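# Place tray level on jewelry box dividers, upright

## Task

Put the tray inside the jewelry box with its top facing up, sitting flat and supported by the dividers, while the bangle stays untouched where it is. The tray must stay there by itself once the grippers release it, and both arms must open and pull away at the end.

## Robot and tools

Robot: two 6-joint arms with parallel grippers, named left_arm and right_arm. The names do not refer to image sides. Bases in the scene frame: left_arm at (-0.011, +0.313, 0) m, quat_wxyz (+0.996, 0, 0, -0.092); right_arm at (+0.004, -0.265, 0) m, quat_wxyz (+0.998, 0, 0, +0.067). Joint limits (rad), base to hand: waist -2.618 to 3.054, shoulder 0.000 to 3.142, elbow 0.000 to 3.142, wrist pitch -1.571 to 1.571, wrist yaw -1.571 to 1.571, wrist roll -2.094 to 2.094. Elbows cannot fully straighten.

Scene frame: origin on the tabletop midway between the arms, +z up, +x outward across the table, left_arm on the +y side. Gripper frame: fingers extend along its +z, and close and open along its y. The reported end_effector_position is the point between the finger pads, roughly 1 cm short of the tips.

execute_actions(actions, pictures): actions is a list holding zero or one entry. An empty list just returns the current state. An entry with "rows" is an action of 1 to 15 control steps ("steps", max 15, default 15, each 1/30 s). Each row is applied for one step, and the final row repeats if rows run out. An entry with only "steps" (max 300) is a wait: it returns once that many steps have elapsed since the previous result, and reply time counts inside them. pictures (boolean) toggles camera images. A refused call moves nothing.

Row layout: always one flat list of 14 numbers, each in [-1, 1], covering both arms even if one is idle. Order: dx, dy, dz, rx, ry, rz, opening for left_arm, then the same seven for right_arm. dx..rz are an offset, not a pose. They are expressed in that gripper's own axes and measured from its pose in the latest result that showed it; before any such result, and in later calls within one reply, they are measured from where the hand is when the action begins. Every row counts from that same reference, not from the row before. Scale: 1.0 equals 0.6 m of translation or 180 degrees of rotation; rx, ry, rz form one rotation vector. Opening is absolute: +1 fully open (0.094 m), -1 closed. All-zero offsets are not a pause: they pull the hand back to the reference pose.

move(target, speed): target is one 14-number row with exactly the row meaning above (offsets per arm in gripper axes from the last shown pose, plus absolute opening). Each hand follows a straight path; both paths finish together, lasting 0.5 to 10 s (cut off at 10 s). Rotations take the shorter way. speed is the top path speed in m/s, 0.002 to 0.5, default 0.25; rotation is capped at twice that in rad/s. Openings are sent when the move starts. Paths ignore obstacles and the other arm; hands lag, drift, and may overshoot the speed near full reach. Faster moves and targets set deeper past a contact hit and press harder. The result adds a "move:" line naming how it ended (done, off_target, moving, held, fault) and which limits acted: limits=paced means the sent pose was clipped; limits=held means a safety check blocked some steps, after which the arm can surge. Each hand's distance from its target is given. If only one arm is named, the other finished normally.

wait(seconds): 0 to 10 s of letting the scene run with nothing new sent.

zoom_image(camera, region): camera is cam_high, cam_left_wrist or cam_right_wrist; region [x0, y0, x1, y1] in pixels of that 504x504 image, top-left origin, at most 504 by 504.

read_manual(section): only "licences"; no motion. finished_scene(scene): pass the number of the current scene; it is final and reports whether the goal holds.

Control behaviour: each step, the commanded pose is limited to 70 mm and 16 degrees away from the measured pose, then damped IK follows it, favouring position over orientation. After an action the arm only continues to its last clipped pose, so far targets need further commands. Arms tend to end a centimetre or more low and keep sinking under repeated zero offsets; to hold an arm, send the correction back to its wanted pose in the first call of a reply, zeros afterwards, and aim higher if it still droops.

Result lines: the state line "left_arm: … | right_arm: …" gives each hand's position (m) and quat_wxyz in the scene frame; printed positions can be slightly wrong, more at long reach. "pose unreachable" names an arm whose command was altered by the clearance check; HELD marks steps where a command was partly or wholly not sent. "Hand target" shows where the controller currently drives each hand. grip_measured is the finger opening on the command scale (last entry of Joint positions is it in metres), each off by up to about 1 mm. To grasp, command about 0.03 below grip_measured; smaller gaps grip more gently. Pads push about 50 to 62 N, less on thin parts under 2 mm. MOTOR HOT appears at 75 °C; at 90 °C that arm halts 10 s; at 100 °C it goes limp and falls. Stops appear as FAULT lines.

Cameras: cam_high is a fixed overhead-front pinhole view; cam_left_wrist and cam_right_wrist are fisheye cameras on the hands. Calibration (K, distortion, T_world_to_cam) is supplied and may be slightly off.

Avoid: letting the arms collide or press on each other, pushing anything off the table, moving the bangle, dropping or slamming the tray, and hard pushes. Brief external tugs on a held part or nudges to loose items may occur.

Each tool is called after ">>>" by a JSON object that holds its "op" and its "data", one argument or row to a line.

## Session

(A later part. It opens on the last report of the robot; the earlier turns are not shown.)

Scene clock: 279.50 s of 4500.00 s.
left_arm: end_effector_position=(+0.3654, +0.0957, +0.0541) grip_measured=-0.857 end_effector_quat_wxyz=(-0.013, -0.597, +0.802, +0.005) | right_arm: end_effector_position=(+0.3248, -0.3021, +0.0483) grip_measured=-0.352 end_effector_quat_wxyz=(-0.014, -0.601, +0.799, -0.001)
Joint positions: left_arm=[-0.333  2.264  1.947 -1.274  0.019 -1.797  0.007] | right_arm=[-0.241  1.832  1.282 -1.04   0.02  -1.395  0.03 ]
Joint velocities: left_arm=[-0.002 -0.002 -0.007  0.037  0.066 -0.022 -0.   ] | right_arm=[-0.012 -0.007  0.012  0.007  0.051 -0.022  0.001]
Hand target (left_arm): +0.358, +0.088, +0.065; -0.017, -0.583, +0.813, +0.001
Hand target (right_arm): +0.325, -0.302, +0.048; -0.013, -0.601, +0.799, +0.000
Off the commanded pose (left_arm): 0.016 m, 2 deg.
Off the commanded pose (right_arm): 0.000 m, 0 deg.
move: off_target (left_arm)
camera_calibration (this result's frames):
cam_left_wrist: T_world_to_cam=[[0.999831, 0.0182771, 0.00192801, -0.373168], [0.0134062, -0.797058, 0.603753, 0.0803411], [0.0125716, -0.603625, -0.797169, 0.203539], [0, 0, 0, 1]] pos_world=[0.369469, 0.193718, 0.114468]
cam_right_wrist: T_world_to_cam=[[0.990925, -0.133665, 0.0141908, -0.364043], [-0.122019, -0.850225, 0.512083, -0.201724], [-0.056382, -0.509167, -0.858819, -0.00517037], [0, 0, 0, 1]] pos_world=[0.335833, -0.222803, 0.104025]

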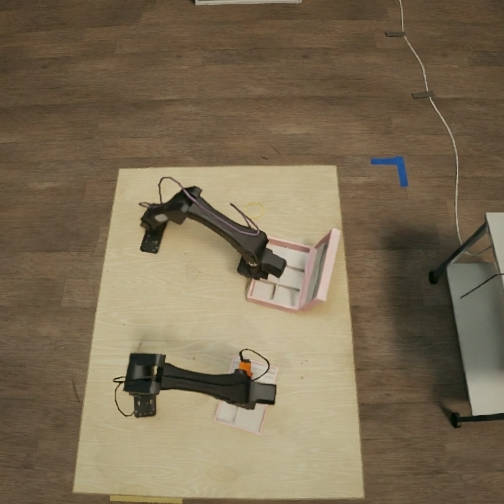

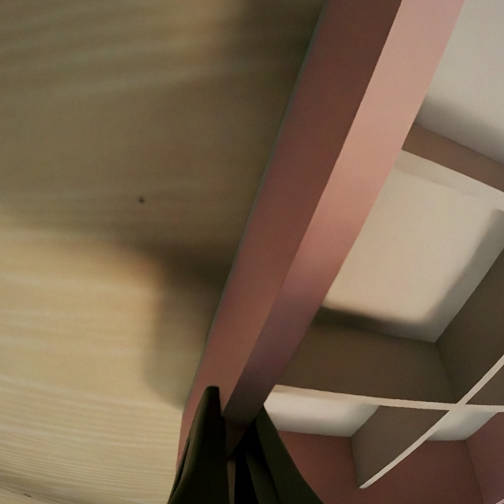

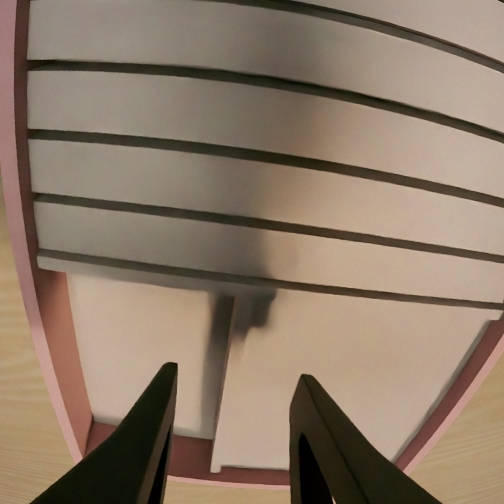

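>>> {"op": "move", "data": {
  "target": [0.15,0.135,-0.012,0,0,0.02,-1,0,0,0,0,0,0,-0.35],
  "speed": 0.06
}}

>>> {"op": "move", "data": {
  "target": [0,0,0,0,0,0,-0.3,-0.02,0.008,0.02,0,0,0,-0.35],
  "speed": 0.04
}}

>>> {"op": "move", "data": {
  "target": [0,0,-0.13,0,0,0,-0.3,0,0,0.018,0,0,0,-0.35],
  "speed": 0.1
}}

Scene clock: 291.07 s of 4500.00 s.
left_arm: end_effector_position=(+0.2726, +0.0345, +0.0546) grip_measured=-0.857 end_effector_quat_wxyz=(-0.008, -0.584, +0.812, +0.004) | right_arm: end_effector_position=(+0.3247, -0.3025, +0.0483) grip_measured=-0.352 end_effector_quat_wxyz=(-0.015, -0.601, +0.799, -0.002)
Joint positions: left_arm=[-0.586  2.095  1.679 -1.165  0.015 -2.017  0.007] | right_arm=[-0.241  1.832  1.282 -1.04   0.023 -1.395  0.03 ]
Joint velocities: left_arm=[-0.007  0.017 -0.002 -0.081  0.022 -0.022  0.   ] | right_arm=[-0.007  0.007  0.002  0.022 -0.022 -0.007  0.   ]
Hand target (left_arm): +0.262, +0.034, +0.064; -0.011, -0.572, +0.820, +0.005
Hand target (right_arm): +0.325, -0.302, +0.048; -0.014, -0.601, +0.799, -0.001
Off the commanded pose (left_arm): 0.014 m, 2 deg.
Off the commanded pose (right_arm): 0.000 m, 0 deg.
After step 90, 6.17 s passed at rest.
move: off_target (left_arm)
camera_calibration (this result's frames):
cam_left_wrist: T_world_to_cam=[[0.999816, -0.0157974, 0.0108641, -0.278565], [-0.0191543, -0.798288, 0.601971, 0.0415491], [-0.000836927, -0.602069, -0.798444, 0.171812], [0, 0, 0, 1]] pos_world=[0.279454, 0.13221, 0.115197]
cam_right_wrist: T_world_to_cam=[[0.990934, -0.133588, 0.014254, -0.364037], [-0.121856, -0.849063, 0.514046, -0.201875], [-0.0565677, -0.511123, -0.857644, -0.00595975], [0, 0, 0, 1]] pos_world=[0.3358, -0.223082, 0.103851]

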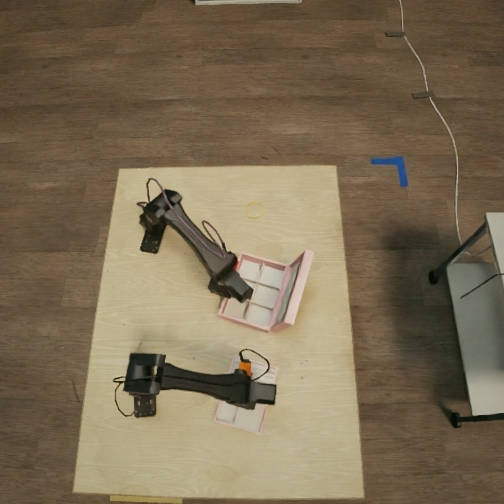

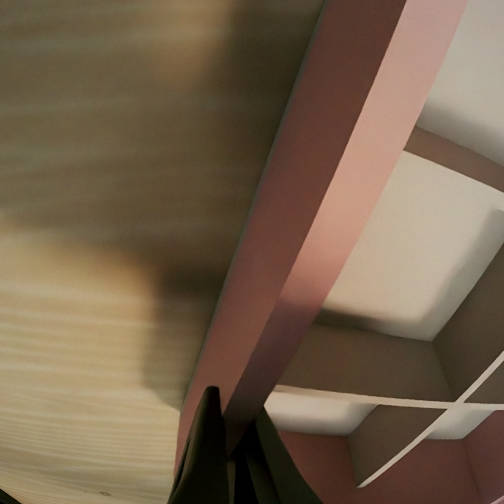

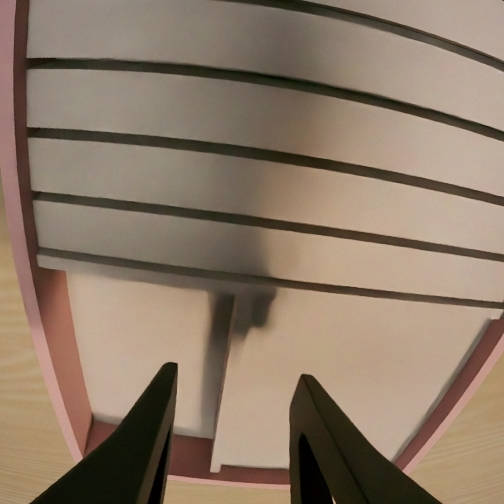

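Scene clock: 291.83 s of 4500.00 s.
left_arm: end_effector_position=(+0.2724, +0.0342, +0.0546) grip_measured=-0.302 end_effector_quat_wxyz=(-0.009, -0.584, +0.812, +0.003) | right_arm: end_effector_position=(+0.3279, -0.2946, +0.0429) grip_measured=-0.352 end_effector_quat_wxyz=(-0.009, -0.601, +0.800, -0.009)
Joint positions: left_arm=[-0.586  2.095  1.679 -1.165  0.017 -2.018  0.033] | right_arm=[-0.215  1.832  1.259 -1.001  0.025 -1.368  0.03 ]
Joint velocities: left_arm=[-0.007 -0.022 -0.007 -0.007  0.037 -0.095 -0.001] | right_arm=[-0.007  0.007  0.012  0.095 -0.037 -0.007 -0.   ]
Hand target (left_arm): +0.273, +0.035, +0.055; -0.008, -0.584, +0.812, +0.004
Hand target (right_arm): +0.323, -0.290, +0.036; -0.015, -0.601, +0.799, -0.001
Off the commanded pose (left_arm): 0.000 m, 0 deg.
Off the commanded pose (right_arm): 0.010 m, 1 deg.
move: done
camera_calibration (this result's frames):
cam_left_wrist: T_world_to_cam=[[0.999836, -0.0153732, 0.009571, -0.278304], [-0.0180339, -0.79715, 0.603512, 0.0408271], [-0.00164839, -0.603586, -0.797296, 0.171811], [0, 0, 0, 1]] pos_world=[0.279278, 0.131969, 0.115008]
cam_right_wrist: T_world_to_cam=[[0.990547, -0.133444, 0.0317813, -0.366671], [-0.130615, -0.846711, 0.515772, -0.188475], [-0.0419172, -0.515047, -0.856136, -0.0124058], [0, 0, 0, 1]] pos_world=[0.338067, -0.214903, 0.0982423]

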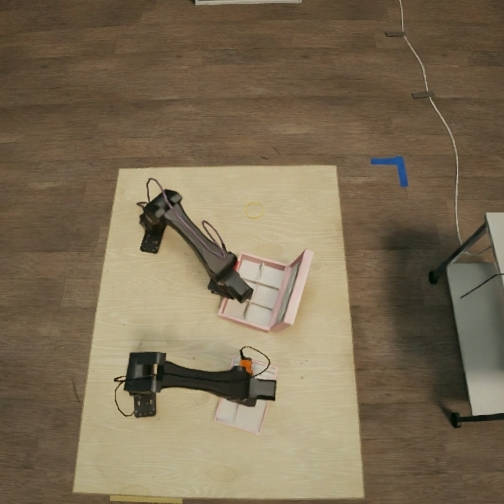

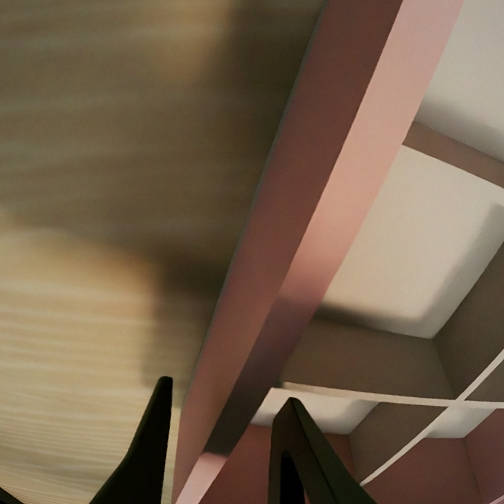

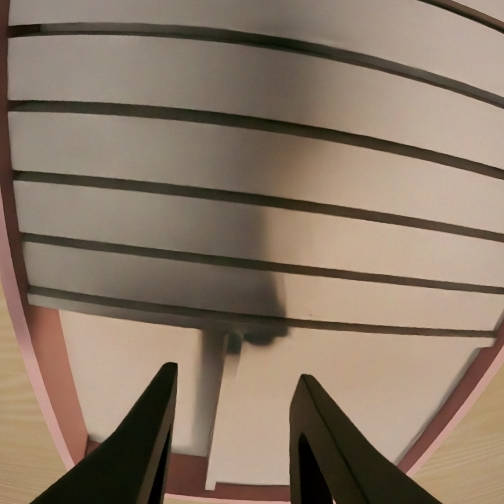

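Scene clock: 293.20 s of 4500.00 s.
left_arm: end_effector_position=(+0.2726, +0.0334, +0.1224) grip_measured=-0.302 end_effector_quat_wxyz=(-0.011, -0.584, +0.812, +0.007) | right_arm: end_effector_position=(+0.3365, -0.2956, +0.0430) grip_measured=-0.352 end_effector_quat_wxyz=(+0.003, -0.600, +0.800, -0.021)
Joint positions: left_arm=[-0.586  2.095  1.949 -1.443  0.019 -2.018  0.033] | right_arm=[-0.215  1.832  1.259 -0.966  0.027 -1.368  0.03 ]
Joint velocities: left_arm=[-0.017  0.012  0.007 -0.037  0.037  0.037 -0.002] | right_arm=[-0.002 -0.017 -0.002 -0.037 -0.022 -0.007  0.   ]
Hand target (left_arm): +0.273, +0.035, +0.132; -0.009, -0.584, +0.812, +0.003
Hand target (right_arm): +0.328, -0.295, +0.033; -0.009, -0.601, +0.799, -0.008
Off the commanded pose (left_arm): 0.010 m, 0 deg.
Off the commanded pose (right_arm): 0.014 m, 2 deg.
move: off_target (right_arm)
camera_calibration (this result's frames):
cam_left_wrist: T_world_to_cam=[[0.99988, -0.0153647, 0.00189332, -0.278254], [-0.013425, -0.799683, 0.600273, -0.00148665], [-0.00770897, -0.600226, -0.799793, 0.227248], [0, 0, 0, 1]] pos_world=[0.279952, 0.130936, 0.18317]
cam_right_wrist: T_world_to_cam=[[0.98885, -0.133242, 0.0665041, -0.376168], [-0.148395, -0.844302, 0.514911, -0.181557], [-0.0124583, -0.519038, -0.85466, -0.0236228], [0, 0, 0, 1]] pos_world=[0.344737, -0.215671, 0.0983128]

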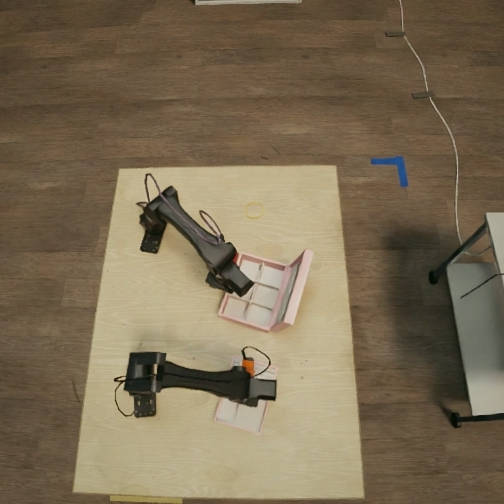

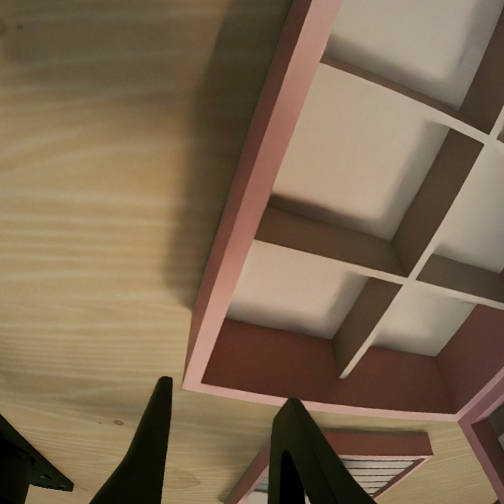

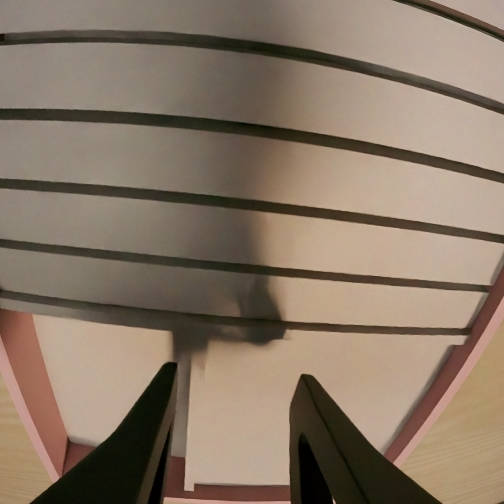

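>>> {"op": "move", "data": {
  "target": [-0.42,0.25,-0.03,0,0,0.3,-0.3,0.007,0.026,0.037,-0.016,-0.01,0,-0.35],
  "speed": 0.15
}}

Scene clock: 303.03 s of 4500.00 s.
left_arm: end_effector_position=(+0.2215, +0.3182, +0.1385) grip_measured=-0.302 end_effector_quat_wxyz=(-0.018, -0.151, +0.988, -0.004) | right_arm: end_effector_position=(+0.3289, -0.2954, +0.0302) grip_measured=-0.352 end_effector_quat_wxyz=(+0.007, -0.602, +0.799, -0.008)
Joint positions: left_arm=[ 0.213  1.455  1.239 -1.389  0.012 -0.275  0.033] | right_arm=[-0.229  1.832  1.205 -0.924  0.002 -1.386  0.03 ]
Joint velocities: left_arm=[-0.012 -0.007 -0.007 -0.022  0.051  0.022  0.   ] | right_arm=[-0.022  0.002 -0.012  0.037  0.022  0.081 -0.   ]
Hand target (left_arm): +0.216, +0.321, +0.141; -0.015, -0.151, +0.988, -0.002
Hand target (right_arm): +0.321, -0.296, +0.021; +0.001, -0.600, +0.800, +0.009
Off the commanded pose (left_arm): 0.011 m, 1 deg.
Off the commanded pose (right_arm): 0.013 m, 2 deg.
After step 90, 3.07 s passed at rest.
move: off_target (left_arm, right_arm)
camera_calibration (this result's frames):
cam_left_wrist: T_world_to_cam=[[0.575447, -0.817603, 0.0196599, 0.124101], [-0.644074, -0.438237, 0.626991, 0.236888], [-0.504014, -0.373462, -0.778779, 0.445567], [0, 0, 0, 1]] pos_world=[0.305731, 0.371681, 0.196032]
cam_right_wrist: T_world_to_cam=[[0.989861, -0.131497, 0.0537057, -0.367151], [-0.140771, -0.857721, 0.494468, -0.181736], [-0.0189565, -0.497015, -0.867535, -0.0255352], [0, 0, 0, 1]] pos_world=[0.337361, -0.216849, 0.0874281]

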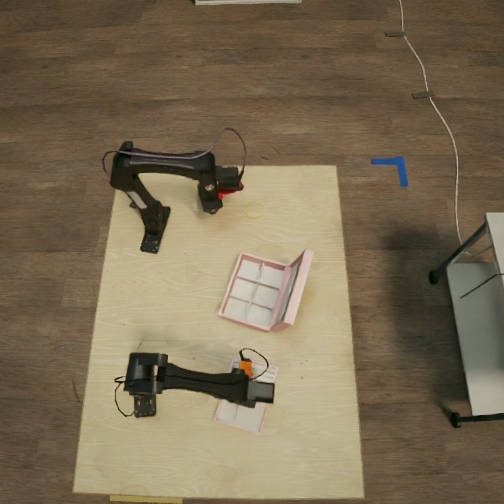

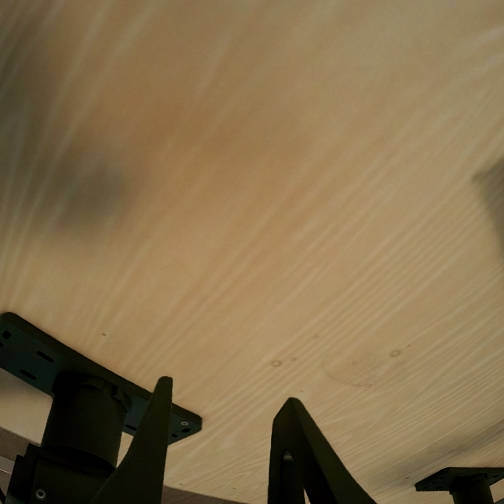

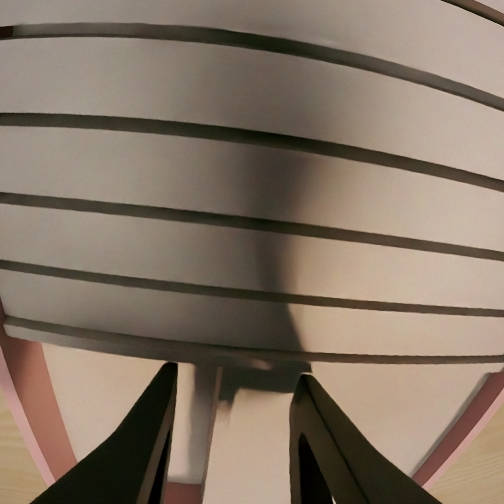

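>>> {"op": "move", "data": {
  "target": [0,0,0,0,0,0,-0.3,0.016,0.017,0.008,-0.004,-0.008,0,-0.35],
  "speed": 0.03
}}

>>> {"op": "move", "data": {
  "target": [0,0,0,0,0,0,-0.3,0,0,0,0,0,0,-1],
  "speed": 0.03
}}

>>> {"op": "move", "data": {
  "target": [0,0,0,0,0,0,-0.3,0,-0.01,-0.21,0,0,0,-1],
  "speed": 0.05
}}

Scene clock: 311.63 s of 4500.00 s.
left_arm: end_effector_position=(+0.2215, +0.3182, +0.1385) grip_measured=-0.302 end_effector_quat_wxyz=(-0.018, -0.150, +0.989, -0.004) | right_arm: end_effector_position=(+0.3254, -0.3015, +0.0267) grip_measured=-0.352 end_effector_quat_wxyz=(+0.011, -0.602, +0.798, -0.004)
Joint positions: left_arm=[ 0.213  1.455  1.239 -1.389  0.012 -0.273  0.033] | right_arm=[-0.256  1.826  1.182 -0.905 -0.01  -1.413  0.03 ]
Joint velocities: left_arm=[-0.002  0.002  0.012  0.051 -0.007 -0.037  0.   ] | right_arm=[-0.012 -0.007  0.002 -0.022 -0.037 -0.007  0.   ]
Hand target (left_arm): +0.221, +0.318, +0.139; -0.018, -0.151, +0.988, -0.004
Hand target (right_arm): +0.317, -0.301, +0.025; +0.013, -0.602, +0.799, +0.005
Off the commanded pose (left_arm): 0.000 m, 0 deg.
Off the commanded pose (right_arm): 0.009 m, 1 deg.
After step 90, 4.87 s passed at rest.
move: done
camera_calibration (this result's frames):
cam_left_wrist: T_world_to_cam=[[0.573262, -0.819134, 0.0197544, 0.125059], [-0.645263, -0.436459, 0.627008, 0.236583], [-0.504981, -0.372187, -0.778762, 0.445373], [0, 0, 0, 1]] pos_world=[0.305872, 0.371461, 0.19603]
cam_right_wrist: T_world_to_cam=[[0.989868, -0.130718, 0.0554456, -0.364175], [-0.141144, -0.863279, 0.48459, -0.187052], [-0.0154795, -0.487506, -0.872982, -0.0297569], [0, 0, 0, 1]] pos_world=[0.333623, -0.223589, 0.0848582]

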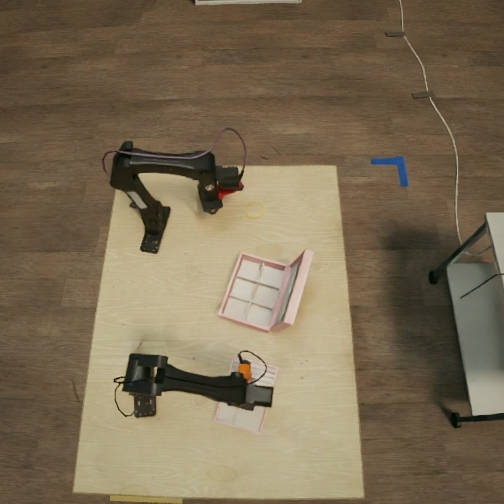

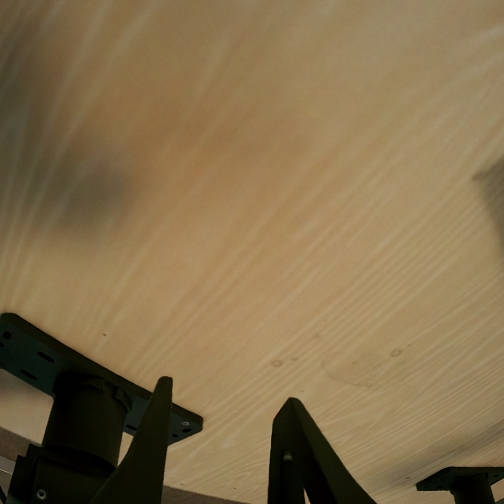

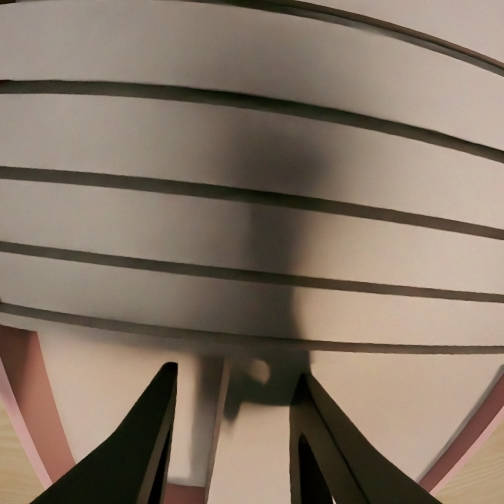

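Scene clock: 312.13 s of 4500.00 s.
left_arm: end_effector_position=(+0.2215, +0.3182, +0.1385) grip_measured=-0.302 end_effector_quat_wxyz=(-0.018, -0.150, +0.989, -0.004) | right_arm: end_effector_position=(+0.3258, -0.3019, +0.0268) grip_measured=-0.970 end_effector_quat_wxyz=(+0.011, -0.602, +0.798, -0.005)
Joint positions: left_arm=[ 0.213  1.455  1.239 -1.389  0.012 -0.273  0.033] | right_arm=[-0.256  1.826  1.182 -0.904 -0.008 -1.413  0.001]
Joint velocities: left_arm=[-0.002  0.002  0.002  0.037 -0.051 -0.022  0.001] | right_arm=[-0.002  0.002 -0.022 -0.095  0.037 -0.037 -0.001]
Hand target (left_arm): +0.221, +0.318, +0.139; -0.018, -0.150, +0.989, -0.004
Hand target (right_arm): +0.325, -0.302, +0.027; +0.011, -0.602, +0.798, -0.004
Off the commanded pose (left_arm): 0.000 m, 0 deg.
Off the commanded pose (right_arm): 0.001 m, 0 deg.
move: done
camera_calibration (this result's frames):
cam_left_wrist: T_world_to_cam=[[0.573262, -0.819134, 0.0197544, 0.125059], [-0.645263, -0.436459, 0.627008, 0.236583], [-0.504981, -0.372187, -0.778762, 0.445373], [0, 0, 0, 1]] pos_world=[0.305872, 0.371461, 0.19603]
cam_right_wrist: T_world_to_cam=[[0.98979, -0.130645, 0.0569887, -0.364551], [-0.141806, -0.862265, 0.4862, -0.186859], [-0.0143801, -0.489317, -0.871987, -0.0308653], [0, 0, 0, 1]] pos_world=[0.333888, -0.223852, 0.0847122]

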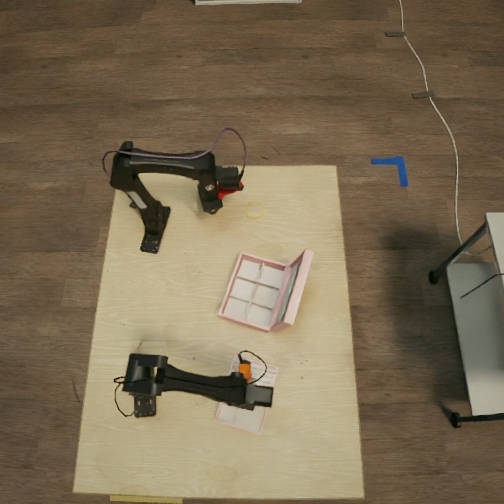

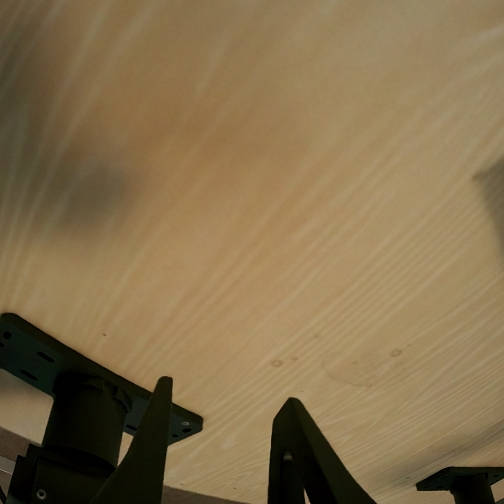

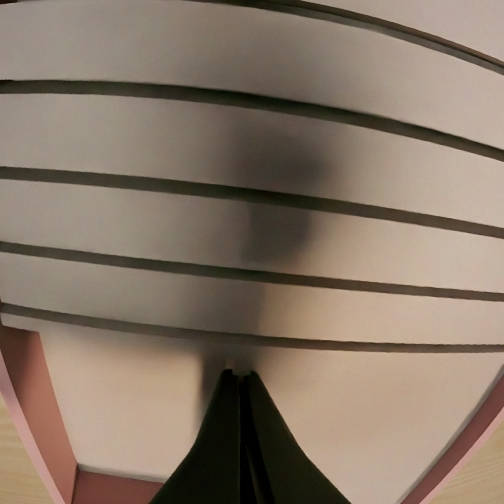

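Scene clock: 315.17 s of 4500.00 s.
left_arm: end_effector_position=(+0.2215, +0.3182, +0.1385) grip_measured=-0.302 end_effector_quat_wxyz=(-0.018, -0.150, +0.989, -0.004) | right_arm: end_effector_position=(+0.3226, -0.3027, +0.1324) grip_measured=-0.970 end_effector_quat_wxyz=(-0.012, -0.602, +0.798, +0.012)
Joint positions: left_arm=[ 0.213  1.455  1.239 -1.389  0.012 -0.273  0.033] | right_arm=[-0.256  1.791  1.568 -1.382 -0.001 -1.413  0.001]
Joint velocities: left_arm=[-0.002 -0.002 -0.007 -0.007 -0.066  0.007  0.   ] | right_arm=[-0.007 -0.007  0.007 -0.007  0.022 -0.037  0.   ]
Hand target (left_arm): +0.221, +0.318, +0.139; -0.018, -0.150, +0.989, -0.004
Hand target (right_arm): +0.328, -0.303, +0.152; +0.011, -0.602, +0.798, -0.006
Off the commanded pose (left_arm): 0.000 m, 0 deg.
Off the commanded pose (right_arm): 0.021 m, 3 deg.
move: off_target (right_arm)
camera_calibration (this result's frames):
cam_left_wrist: T_world_to_cam=[[0.573262, -0.819134, 0.0197544, 0.125059], [-0.645263, -0.436459, 0.627008, 0.236583], [-0.504981, -0.372187, -0.778762, 0.445373], [0, 0, 0, 1]] pos_world=[0.305872, 0.371461, 0.19603]
cam_right_wrist: T_world_to_cam=[[0.991431, -0.130627, -0.00051419, -0.360464], [-0.113386, -0.862519, 0.493158, -0.249505], [-0.0648633, -0.488874, -0.869939, 0.0769667], [0, 0, 0, 1]] pos_world=[0.334078, -0.224662, 0.189817]

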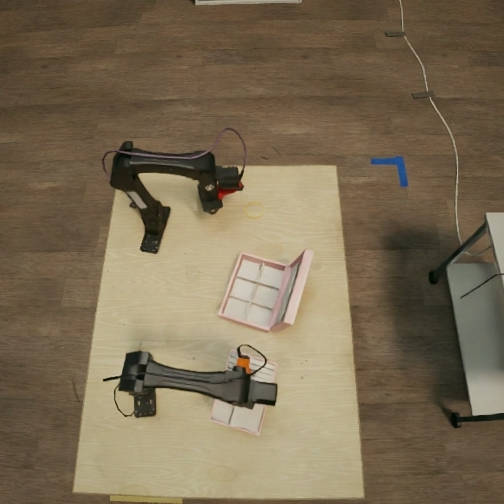

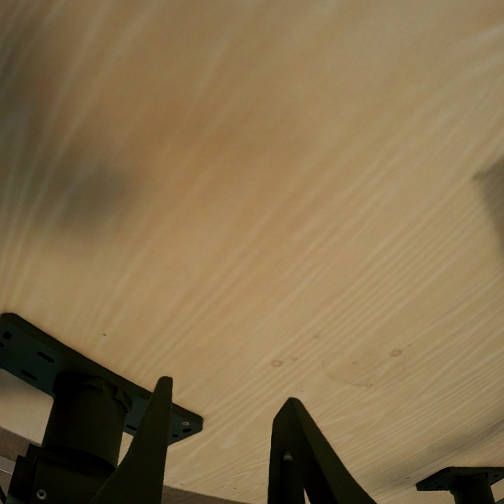

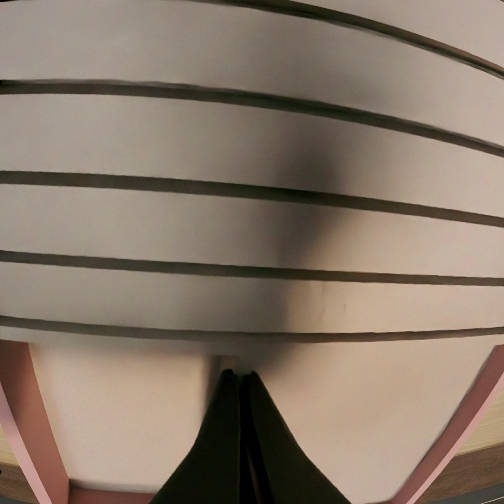

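Firm this time. Locating the box.

>>> {"op": "zoom_image", "data": {
  "camera": "cam_high",
  "region": [210, 240, 320, 350]
}}

Region (210, 240, 320, 350) of cam_high's 504x504 image, scaled by 4.582, with more detail than that image has.

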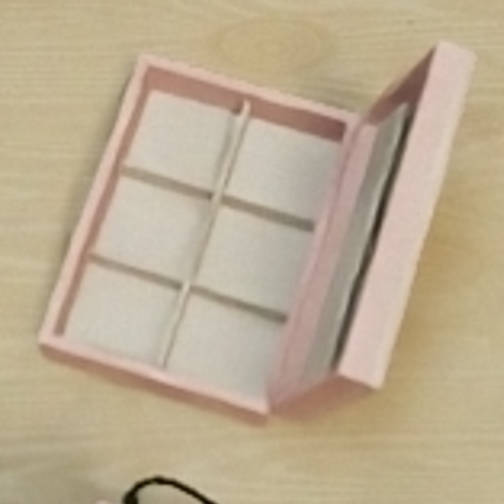

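>>> {"op": "move", "data": {
  "target": [0,0,0,0,0,0,-0.3,-0.507,0.095,-0.04,0.022,-0.018,0.006,-1],
  "speed": 0.08
}}

>>> {"op": "zoom_image", "data": {
  "camera": "cam_high",
  "region": [210, 240, 320, 350]
}}

Scene clock: 331.50 s of 4500.00 s.
left_arm: end_effector_position=(+0.2215, +0.3182, +0.1385) grip_measured=-0.302 end_effector_quat_wxyz=(-0.018, -0.150, +0.989, -0.004) | right_arm: end_effector_position=(+0.3495, -0.0030, +0.1409) grip_measured=-0.970 end_effector_quat_wxyz=(+0.012, -0.596, +0.803, -0.000)
Joint positions: left_arm=[ 0.213  1.455  1.239 -1.389  0.012 -0.273  0.033] | right_arm=[ 0.511  2.242  2.258 -1.563  0.    -0.631  0.001]
Joint velocities: left_arm=[-0.017 -0.007 -0.017  0.022  0.037 -0.051  0.001] | right_arm=[-0.002 -0.007 -0.002 -0.022  0.051  0.037 -0.   ]
Hand target (left_arm): +0.221, +0.318, +0.139; -0.018, -0.150, +0.989, -0.004
Hand target (right_arm): +0.354, +0.004, +0.155; +0.036, -0.594, +0.804, +0.000
Off the commanded pose (left_arm): 0.000 m, 0 deg.
Off the commanded pose (right_arm): 0.018 m, 2 deg.
joint sent to its limit (right arm) — the command would take joint 4 (wrist pitch) past its lower limit, so that joint was sent only as far as its limit.
After step 90, 9.00 s passed at rest.
move: off_target (right_arm)
camera_calibration (this result's frames):
cam_left_wrist: T_world_to_cam=[[0.573262, -0.819134, 0.0197544, 0.125059], [-0.645263, -0.436459, 0.627008, 0.236583], [-0.504981, -0.372187, -0.778762, 0.445373], [0, 0, 0, 1]] pos_world=[0.305872, 0.371461, 0.19603]
cam_right_wrist: T_world_to_cam=[[0.988023, -0.145849, 0.0503911, -0.354016], [-0.152068, -0.864843, 0.478457, 0.0233814], [-0.0262021, -0.480389, -0.876664, 0.220083], [0, 0, 0, 1]] pos_world=[0.359098, 0.0743137, 0.199591]

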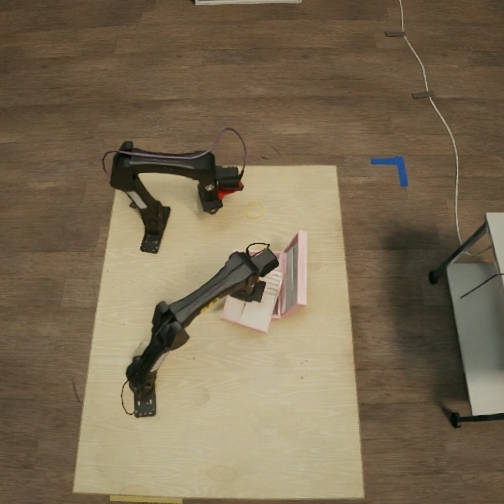

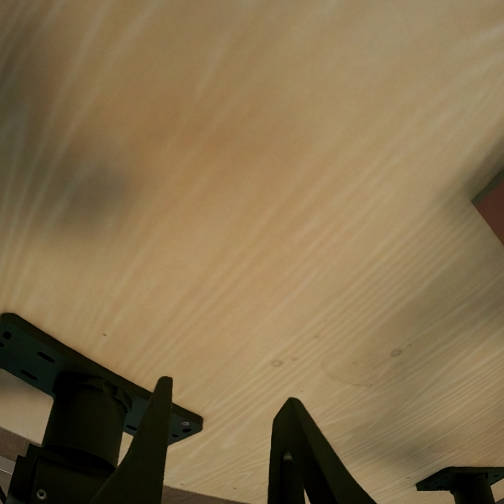

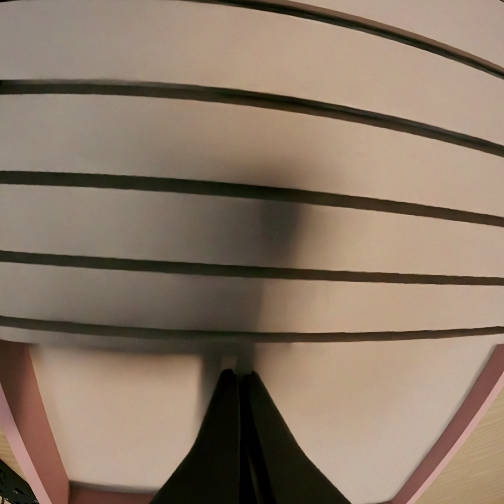

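Region (210, 240, 320, 350) of cam_high's 504x504 image, scaled by 4.582, with more detail than that image has.

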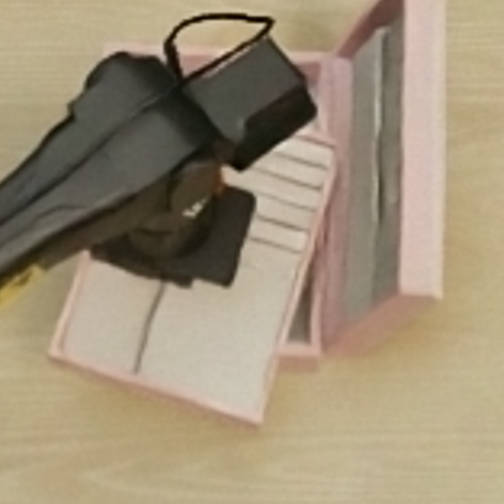

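>>> {"op": "move", "data": {
  "target": [0,0,0,0,0,0,-0.3,0.36,0.1,-0.03,0.008,0,-0.06,-1],
  "speed": 0.1
}}

>>> {"op": "zoom_image", "data": {
  "camera": "cam_high",
  "region": [210, 225, 320, 335]
}}

Scene clock: 344.07 s of 4500.00 s.
left_arm: end_effector_position=(+0.2215, +0.3182, +0.1385) grip_measured=-0.302 end_effector_quat_wxyz=(-0.018, -0.150, +0.989, -0.004) | right_arm: end_effector_position=(+0.2304, -0.1895, +0.1488) grip_measured=-0.970 end_effector_quat_wxyz=(+0.009, -0.669, +0.743, -0.011)
Joint positions: left_arm=[ 0.213  1.455  1.239 -1.389  0.012 -0.273  0.033] | right_arm=[ 0.193  1.424  1.253 -1.374  0.013 -1.138  0.001]
Joint velocities: left_arm=[-0.002 -0.007 -0.007  0.051 -0.066 -0.007  0.001] | right_arm=[-0.007 -0.002  0.012  0.007 -0.007 -0.095 -0.   ]
Hand target (left_arm): +0.221, +0.318, +0.139; -0.018, -0.150, +0.989, -0.004
Hand target (right_arm): +0.228, -0.191, +0.152; +0.021, -0.669, +0.743, -0.011
Off the commanded pose (left_arm): 0.000 m, 0 deg.
Off the commanded pose (right_arm): 0.006 m, 1 deg.
After step 90, 6.83 s passed at rest.
move: done
camera_calibration (this result's frames):
cam_left_wrist: T_world_to_cam=[[0.573262, -0.819134, 0.0197544, 0.125059], [-0.645263, -0.436459, 0.627008, 0.236583], [-0.504981, -0.372187, -0.778762, 0.445373], [0, 0, 0, 1]] pos_world=[0.305872, 0.371461, 0.19603]
cam_right_wrist: T_world_to_cam=[[0.997195, 0.04299, 0.0612653, -0.231858], [0.00679841, -0.867222, 0.497876, -0.199714], [0.0745342, -0.496063, -0.865082, 0.106425], [0, 0, 0, 1]] pos_world=[0.224633, -0.110436, 0.205704]

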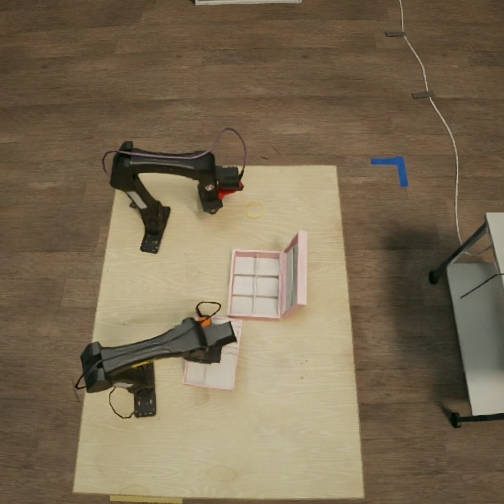

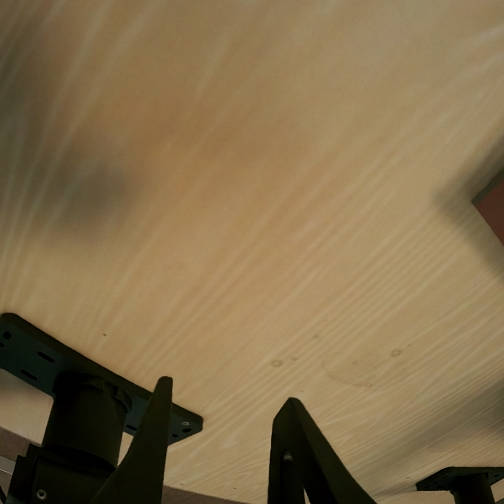

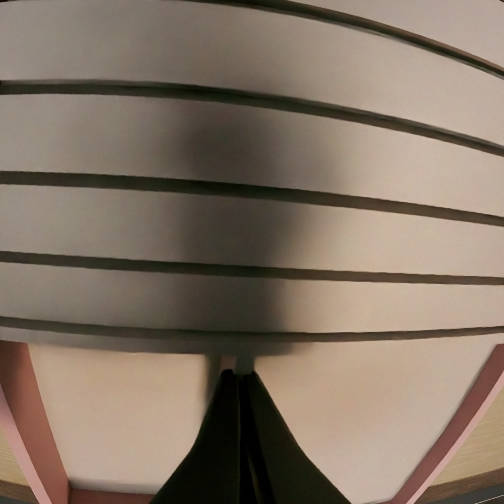

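Region (210, 225, 320, 335) of cam_high's 504x504 image, scaled by 4.582, with more detail than that image has.

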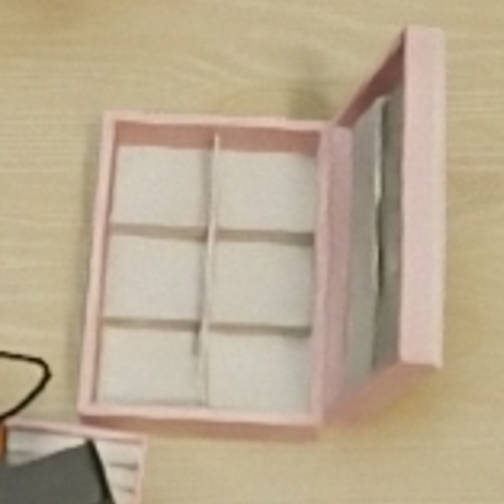

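>>> {"op": "move", "data": {
  "target": [0,0,0,0,0,0,-0.3,-0.425,-0.145,-0.02,0,-0.02,-0.024,-1],
  "speed": 0.08
}}

>>> {"op": "zoom_image", "data": {
  "camera": "cam_high",
  "region": [210, 225, 320, 335]
}}

Scene clock: 360.80 s of 4500.00 s.
left_arm: end_effector_position=(+0.2215, +0.3182, +0.1385) grip_measured=-0.302 end_effector_quat_wxyz=(-0.018, -0.150, +0.989, -0.004) | right_arm: end_effector_position=(+0.3440, +0.0437, +0.1481) grip_measured=-0.970 end_effector_quat_wxyz=(+0.047, -0.697, +0.716, +0.001)
Joint positions: left_arm=[ 0.213  1.455  1.239 -1.389  0.012 -0.273  0.033] | right_arm=[ 0.598  2.308  2.397 -1.565 -0.006 -0.811  0.001]
Joint velocities: left_arm=[-0.017  0.007 -0.007  0.037 -0.037  0.007  0.001] | right_arm=[-0.002 -0.007  0.007  0.007  0.007 -0.095 -0.001]
Hand target (left_arm): +0.221, +0.318, +0.139; -0.018, -0.150, +0.989, -0.004
Hand target (right_arm): +0.345, +0.053, +0.163; -0.073, +0.696, -0.715, -0.007
Off the commanded pose (left_arm): 0.000 m, 0 deg.
Off the commanded pose (right_arm): 0.019 m, 2 deg.
joint sent to its limit (right arm) — the command would take joint 4 (wrist pitch) past its lower limit, so that joint was sent only as far as its limit.
After step 90, 10.00 s passed at rest.
move: off_target (right_arm)
camera_calibration (this result's frames):
cam_left_wrist: T_world_to_cam=[[0.573262, -0.819134, 0.0197544, 0.125059], [-0.645263, -0.436459, 0.627008, 0.236583], [-0.504981, -0.372187, -0.778762, 0.445373], [0, 0, 0, 1]] pos_world=[0.305872, 0.371461, 0.19603]
cam_right_wrist: T_world_to_cam=[[0.987523, 0.115205, 0.107357, -0.361794], [0.0568676, -0.896643, 0.439088, -0.00517612], [0.146846, -0.427504, -0.892007, 0.189097], [0, 0, 0, 1]] pos_world=[0.329806, 0.117879, 0.20979]

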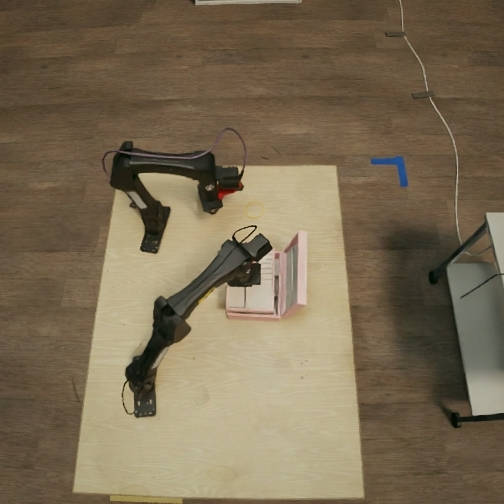

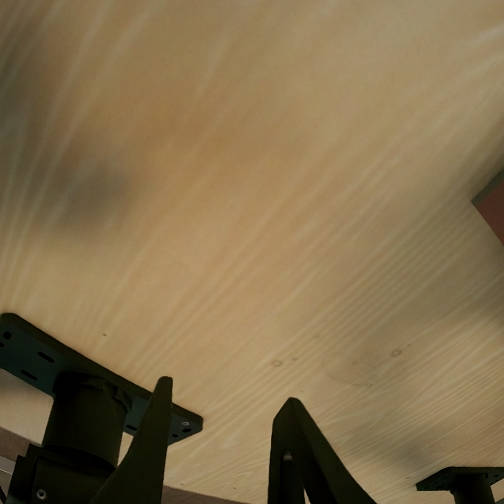

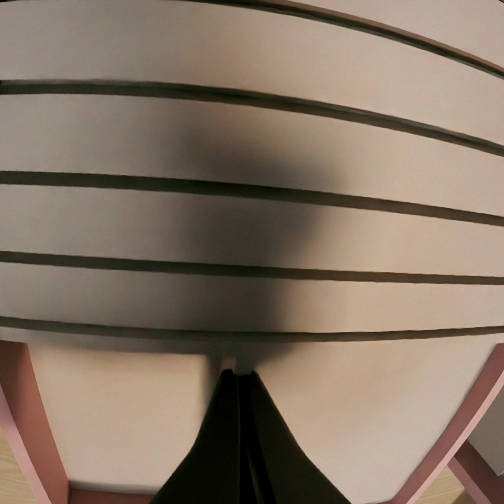

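Region (210, 225, 320, 335) of cam_high's 504x504 image, scaled by 4.582, with more detail than that image has.

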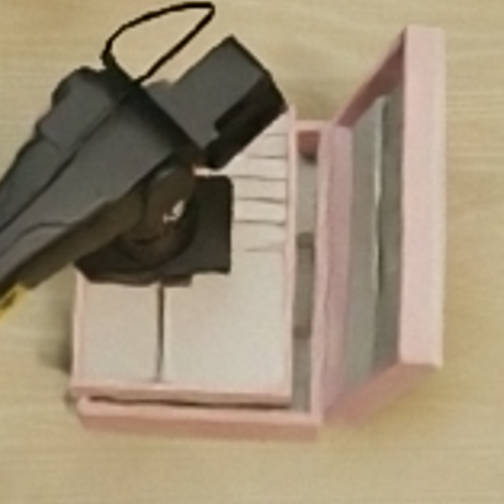

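>>> {"op": "move", "data": {
  "target": [0,0,0,0,0,0,-0.3,-0.023,-0.022,0.058,-0.012,0.012,0,-1],
  "speed": 0.03
}}

>>> {"op": "zoom_image", "data": {
  "camera": "cam_high",
  "region": [215, 240, 300, 325]
}}

Scene clock: 370.43 s of 4500.00 s.
left_arm: end_effector_position=(+0.2215, +0.3182, +0.1385) grip_measured=-0.302 end_effector_quat_wxyz=(-0.018, -0.150, +0.989, -0.004) | right_arm: end_effector_position=(+0.3541, +0.0522, +0.0997) grip_measured=-0.970 end_effector_quat_wxyz=(+0.008, -0.697, +0.717, +0.001)
Joint positions: left_arm=[ 0.213  1.455  1.239 -1.389  0.012 -0.273  0.033] | right_arm=[ 0.598  2.457  2.468 -1.565 -0.003 -0.81   0.001]
Joint velocities: left_arm=[-0.012 -0.007  0.002 -0.022  0.022  0.051  0.001] | right_arm=[-0.002 -0.002 -0.007 -0.022 -0.051 -0.037  0.   ]
Hand target (left_arm): +0.221, +0.318, +0.139; -0.018, -0.150, +0.989, -0.004
Hand target (right_arm): +0.360, +0.059, +0.115; -0.035, +0.697, -0.716, -0.001
Off the commanded pose (left_arm): 0.000 m, 0 deg.
Off the commanded pose (right_arm): 0.018 m, 1 deg.
joint sent to its limit (right arm) — the command would take joint 4 (wrist pitch) past its lower limit, so that joint was sent only as far as its limit.
After step 90, 4.97 s passed at rest.
move: off_target (right_arm)
camera_calibration (this result's frames):
cam_left_wrist: T_world_to_cam=[[0.573262, -0.819134, 0.0197544, 0.125059], [-0.645263, -0.436459, 0.627008, 0.236583], [-0.504981, -0.372187, -0.778762, 0.445373], [0, 0, 0, 1]] pos_world=[0.305872, 0.371461, 0.19603]
cam_right_wrist: T_world_to_cam=[[0.991933, 0.118442, 0.0451726, -0.363112], [0.0820802, -0.871679, 0.483154, 0.00844822], [0.0966018, -0.475549, -0.874369, 0.166641], [0, 0, 0, 1]] pos_world=[0.343392, 0.129618, 0.158027]

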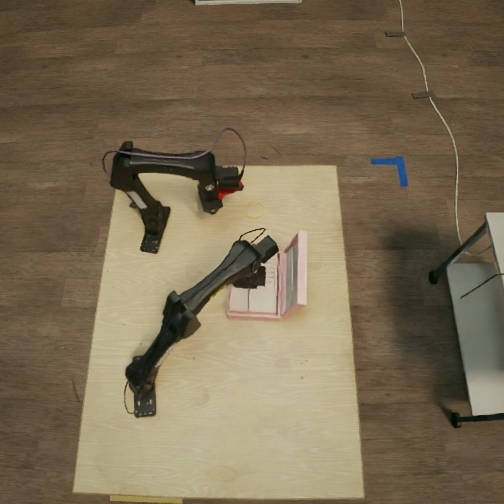

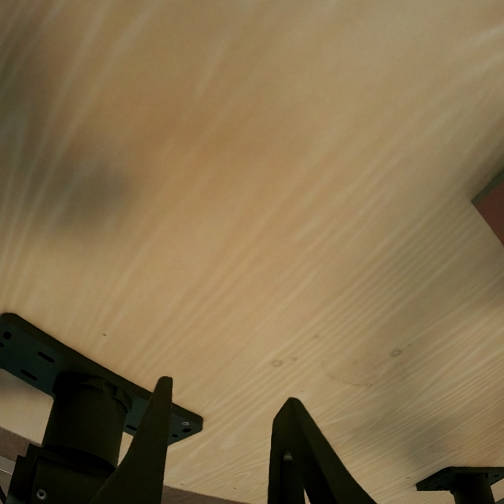

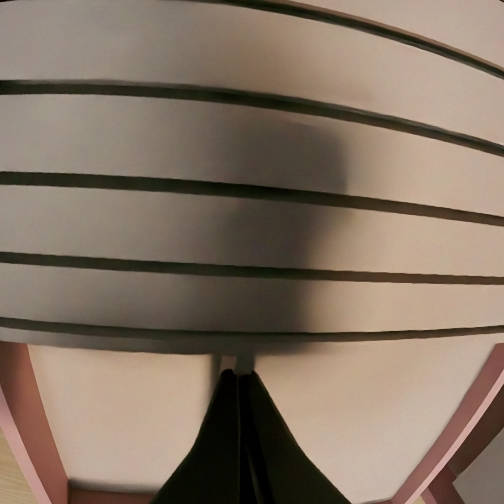

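Region (215, 240, 300, 325) of cam_high's 504x504 image, scaled by 5.929, with more detail than that image has.

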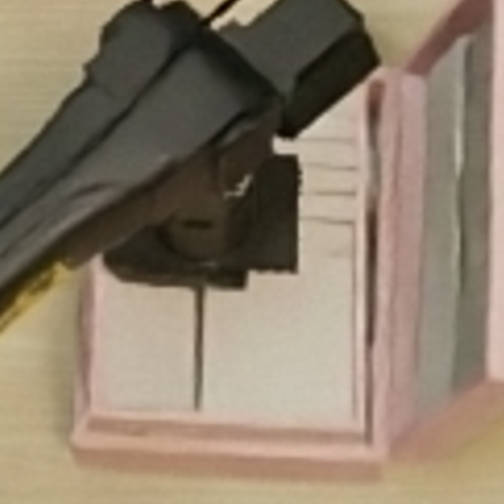

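>>> {"op": "move", "data": {
  "target": [0,0,0,0,0,0,-0.3,-0.005,-0.018,-0.012,0.008,-0.008,0,-1],
  "speed": 0.02
}}

>>> {"op": "zoom_image", "data": {
  "camera": "cam_high",
  "region": [215, 240, 300, 325]
}}

Scene clock: 380.53 s of 4500.00 s.
left_arm: end_effector_position=(+0.2215, +0.3182, +0.1385) grip_measured=-0.302 end_effector_quat_wxyz=(-0.018, -0.150, +0.989, -0.004) | right_arm: end_effector_position=(+0.3539, +0.0518, +0.0921) grip_measured=-0.970 end_effector_quat_wxyz=(-0.000, -0.698, +0.716, +0.001)
Joint positions: left_arm=[ 0.213  1.455  1.239 -1.389  0.012 -0.273  0.033] | right_arm=[ 0.598  2.474  2.468 -1.565 -0.002 -0.812  0.001]
Joint velocities: left_arm=[ 0.012  0.002  0.002  0.007 -0.022 -0.007 -0.   ] | right_arm=[-0.007 -0.002 -0.012 -0.007 -0.022 -0.051 -0.   ]
Hand target (left_arm): +0.221, +0.318, +0.139; -0.018, -0.150, +0.989, -0.004
Hand target (right_arm): +0.364, +0.054, +0.107; -0.028, +0.697, -0.717, -0.000
Off the commanded pose (left_arm): 0.000 m, 0 deg.
Off the commanded pose (right_arm): 0.019 m, 3 deg.
joint sent to its limit (right arm) — the command would take joint 4 (wrist pitch) past its lower limit, so that joint was sent only as far as its limit.
After step 90, 6.00 s passed at rest.
move: off_target (right_arm)
camera_calibration (this result's frames):
cam_left_wrist: T_world_to_cam=[[0.573262, -0.819134, 0.0197544, 0.125059], [-0.645263, -0.436459, 0.627008, 0.236583], [-0.504981, -0.372187, -0.778762, 0.445373], [0, 0, 0, 1]] pos_world=[0.305872, 0.371461, 0.19603]
cam_right_wrist: T_world_to_cam=[[0.992166, 0.120783, 0.0318997, -0.361514], [0.0895638, -0.865761, 0.492379, 0.00801801], [0.0870883, -0.485665, -0.869796, 0.163316], [0, 0, 0, 1]] pos_world=[0.343741, 0.129923, 0.149636]

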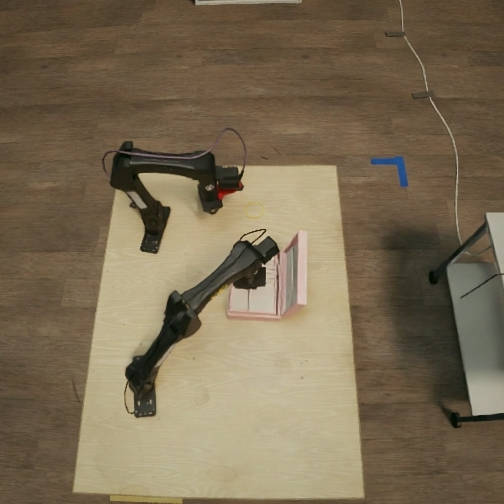

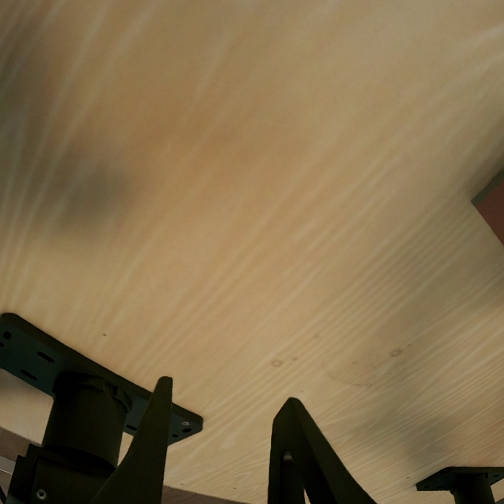

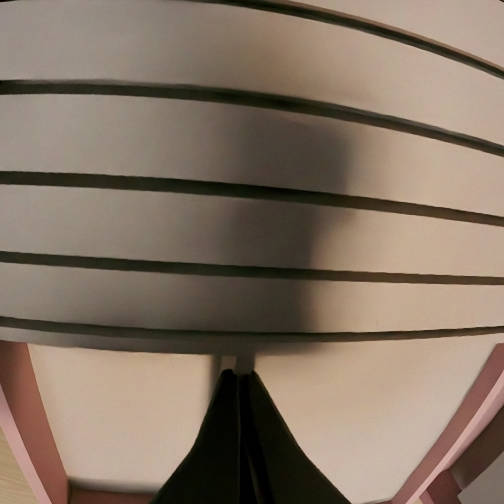

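Region (215, 240, 300, 325) of cam_high's 504x504 image, scaled by 5.929, with more detail than that image has.

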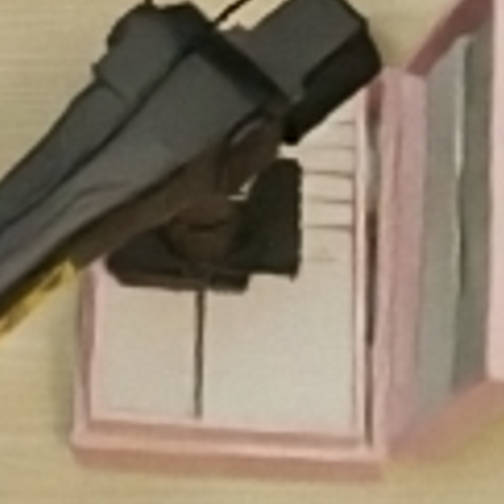

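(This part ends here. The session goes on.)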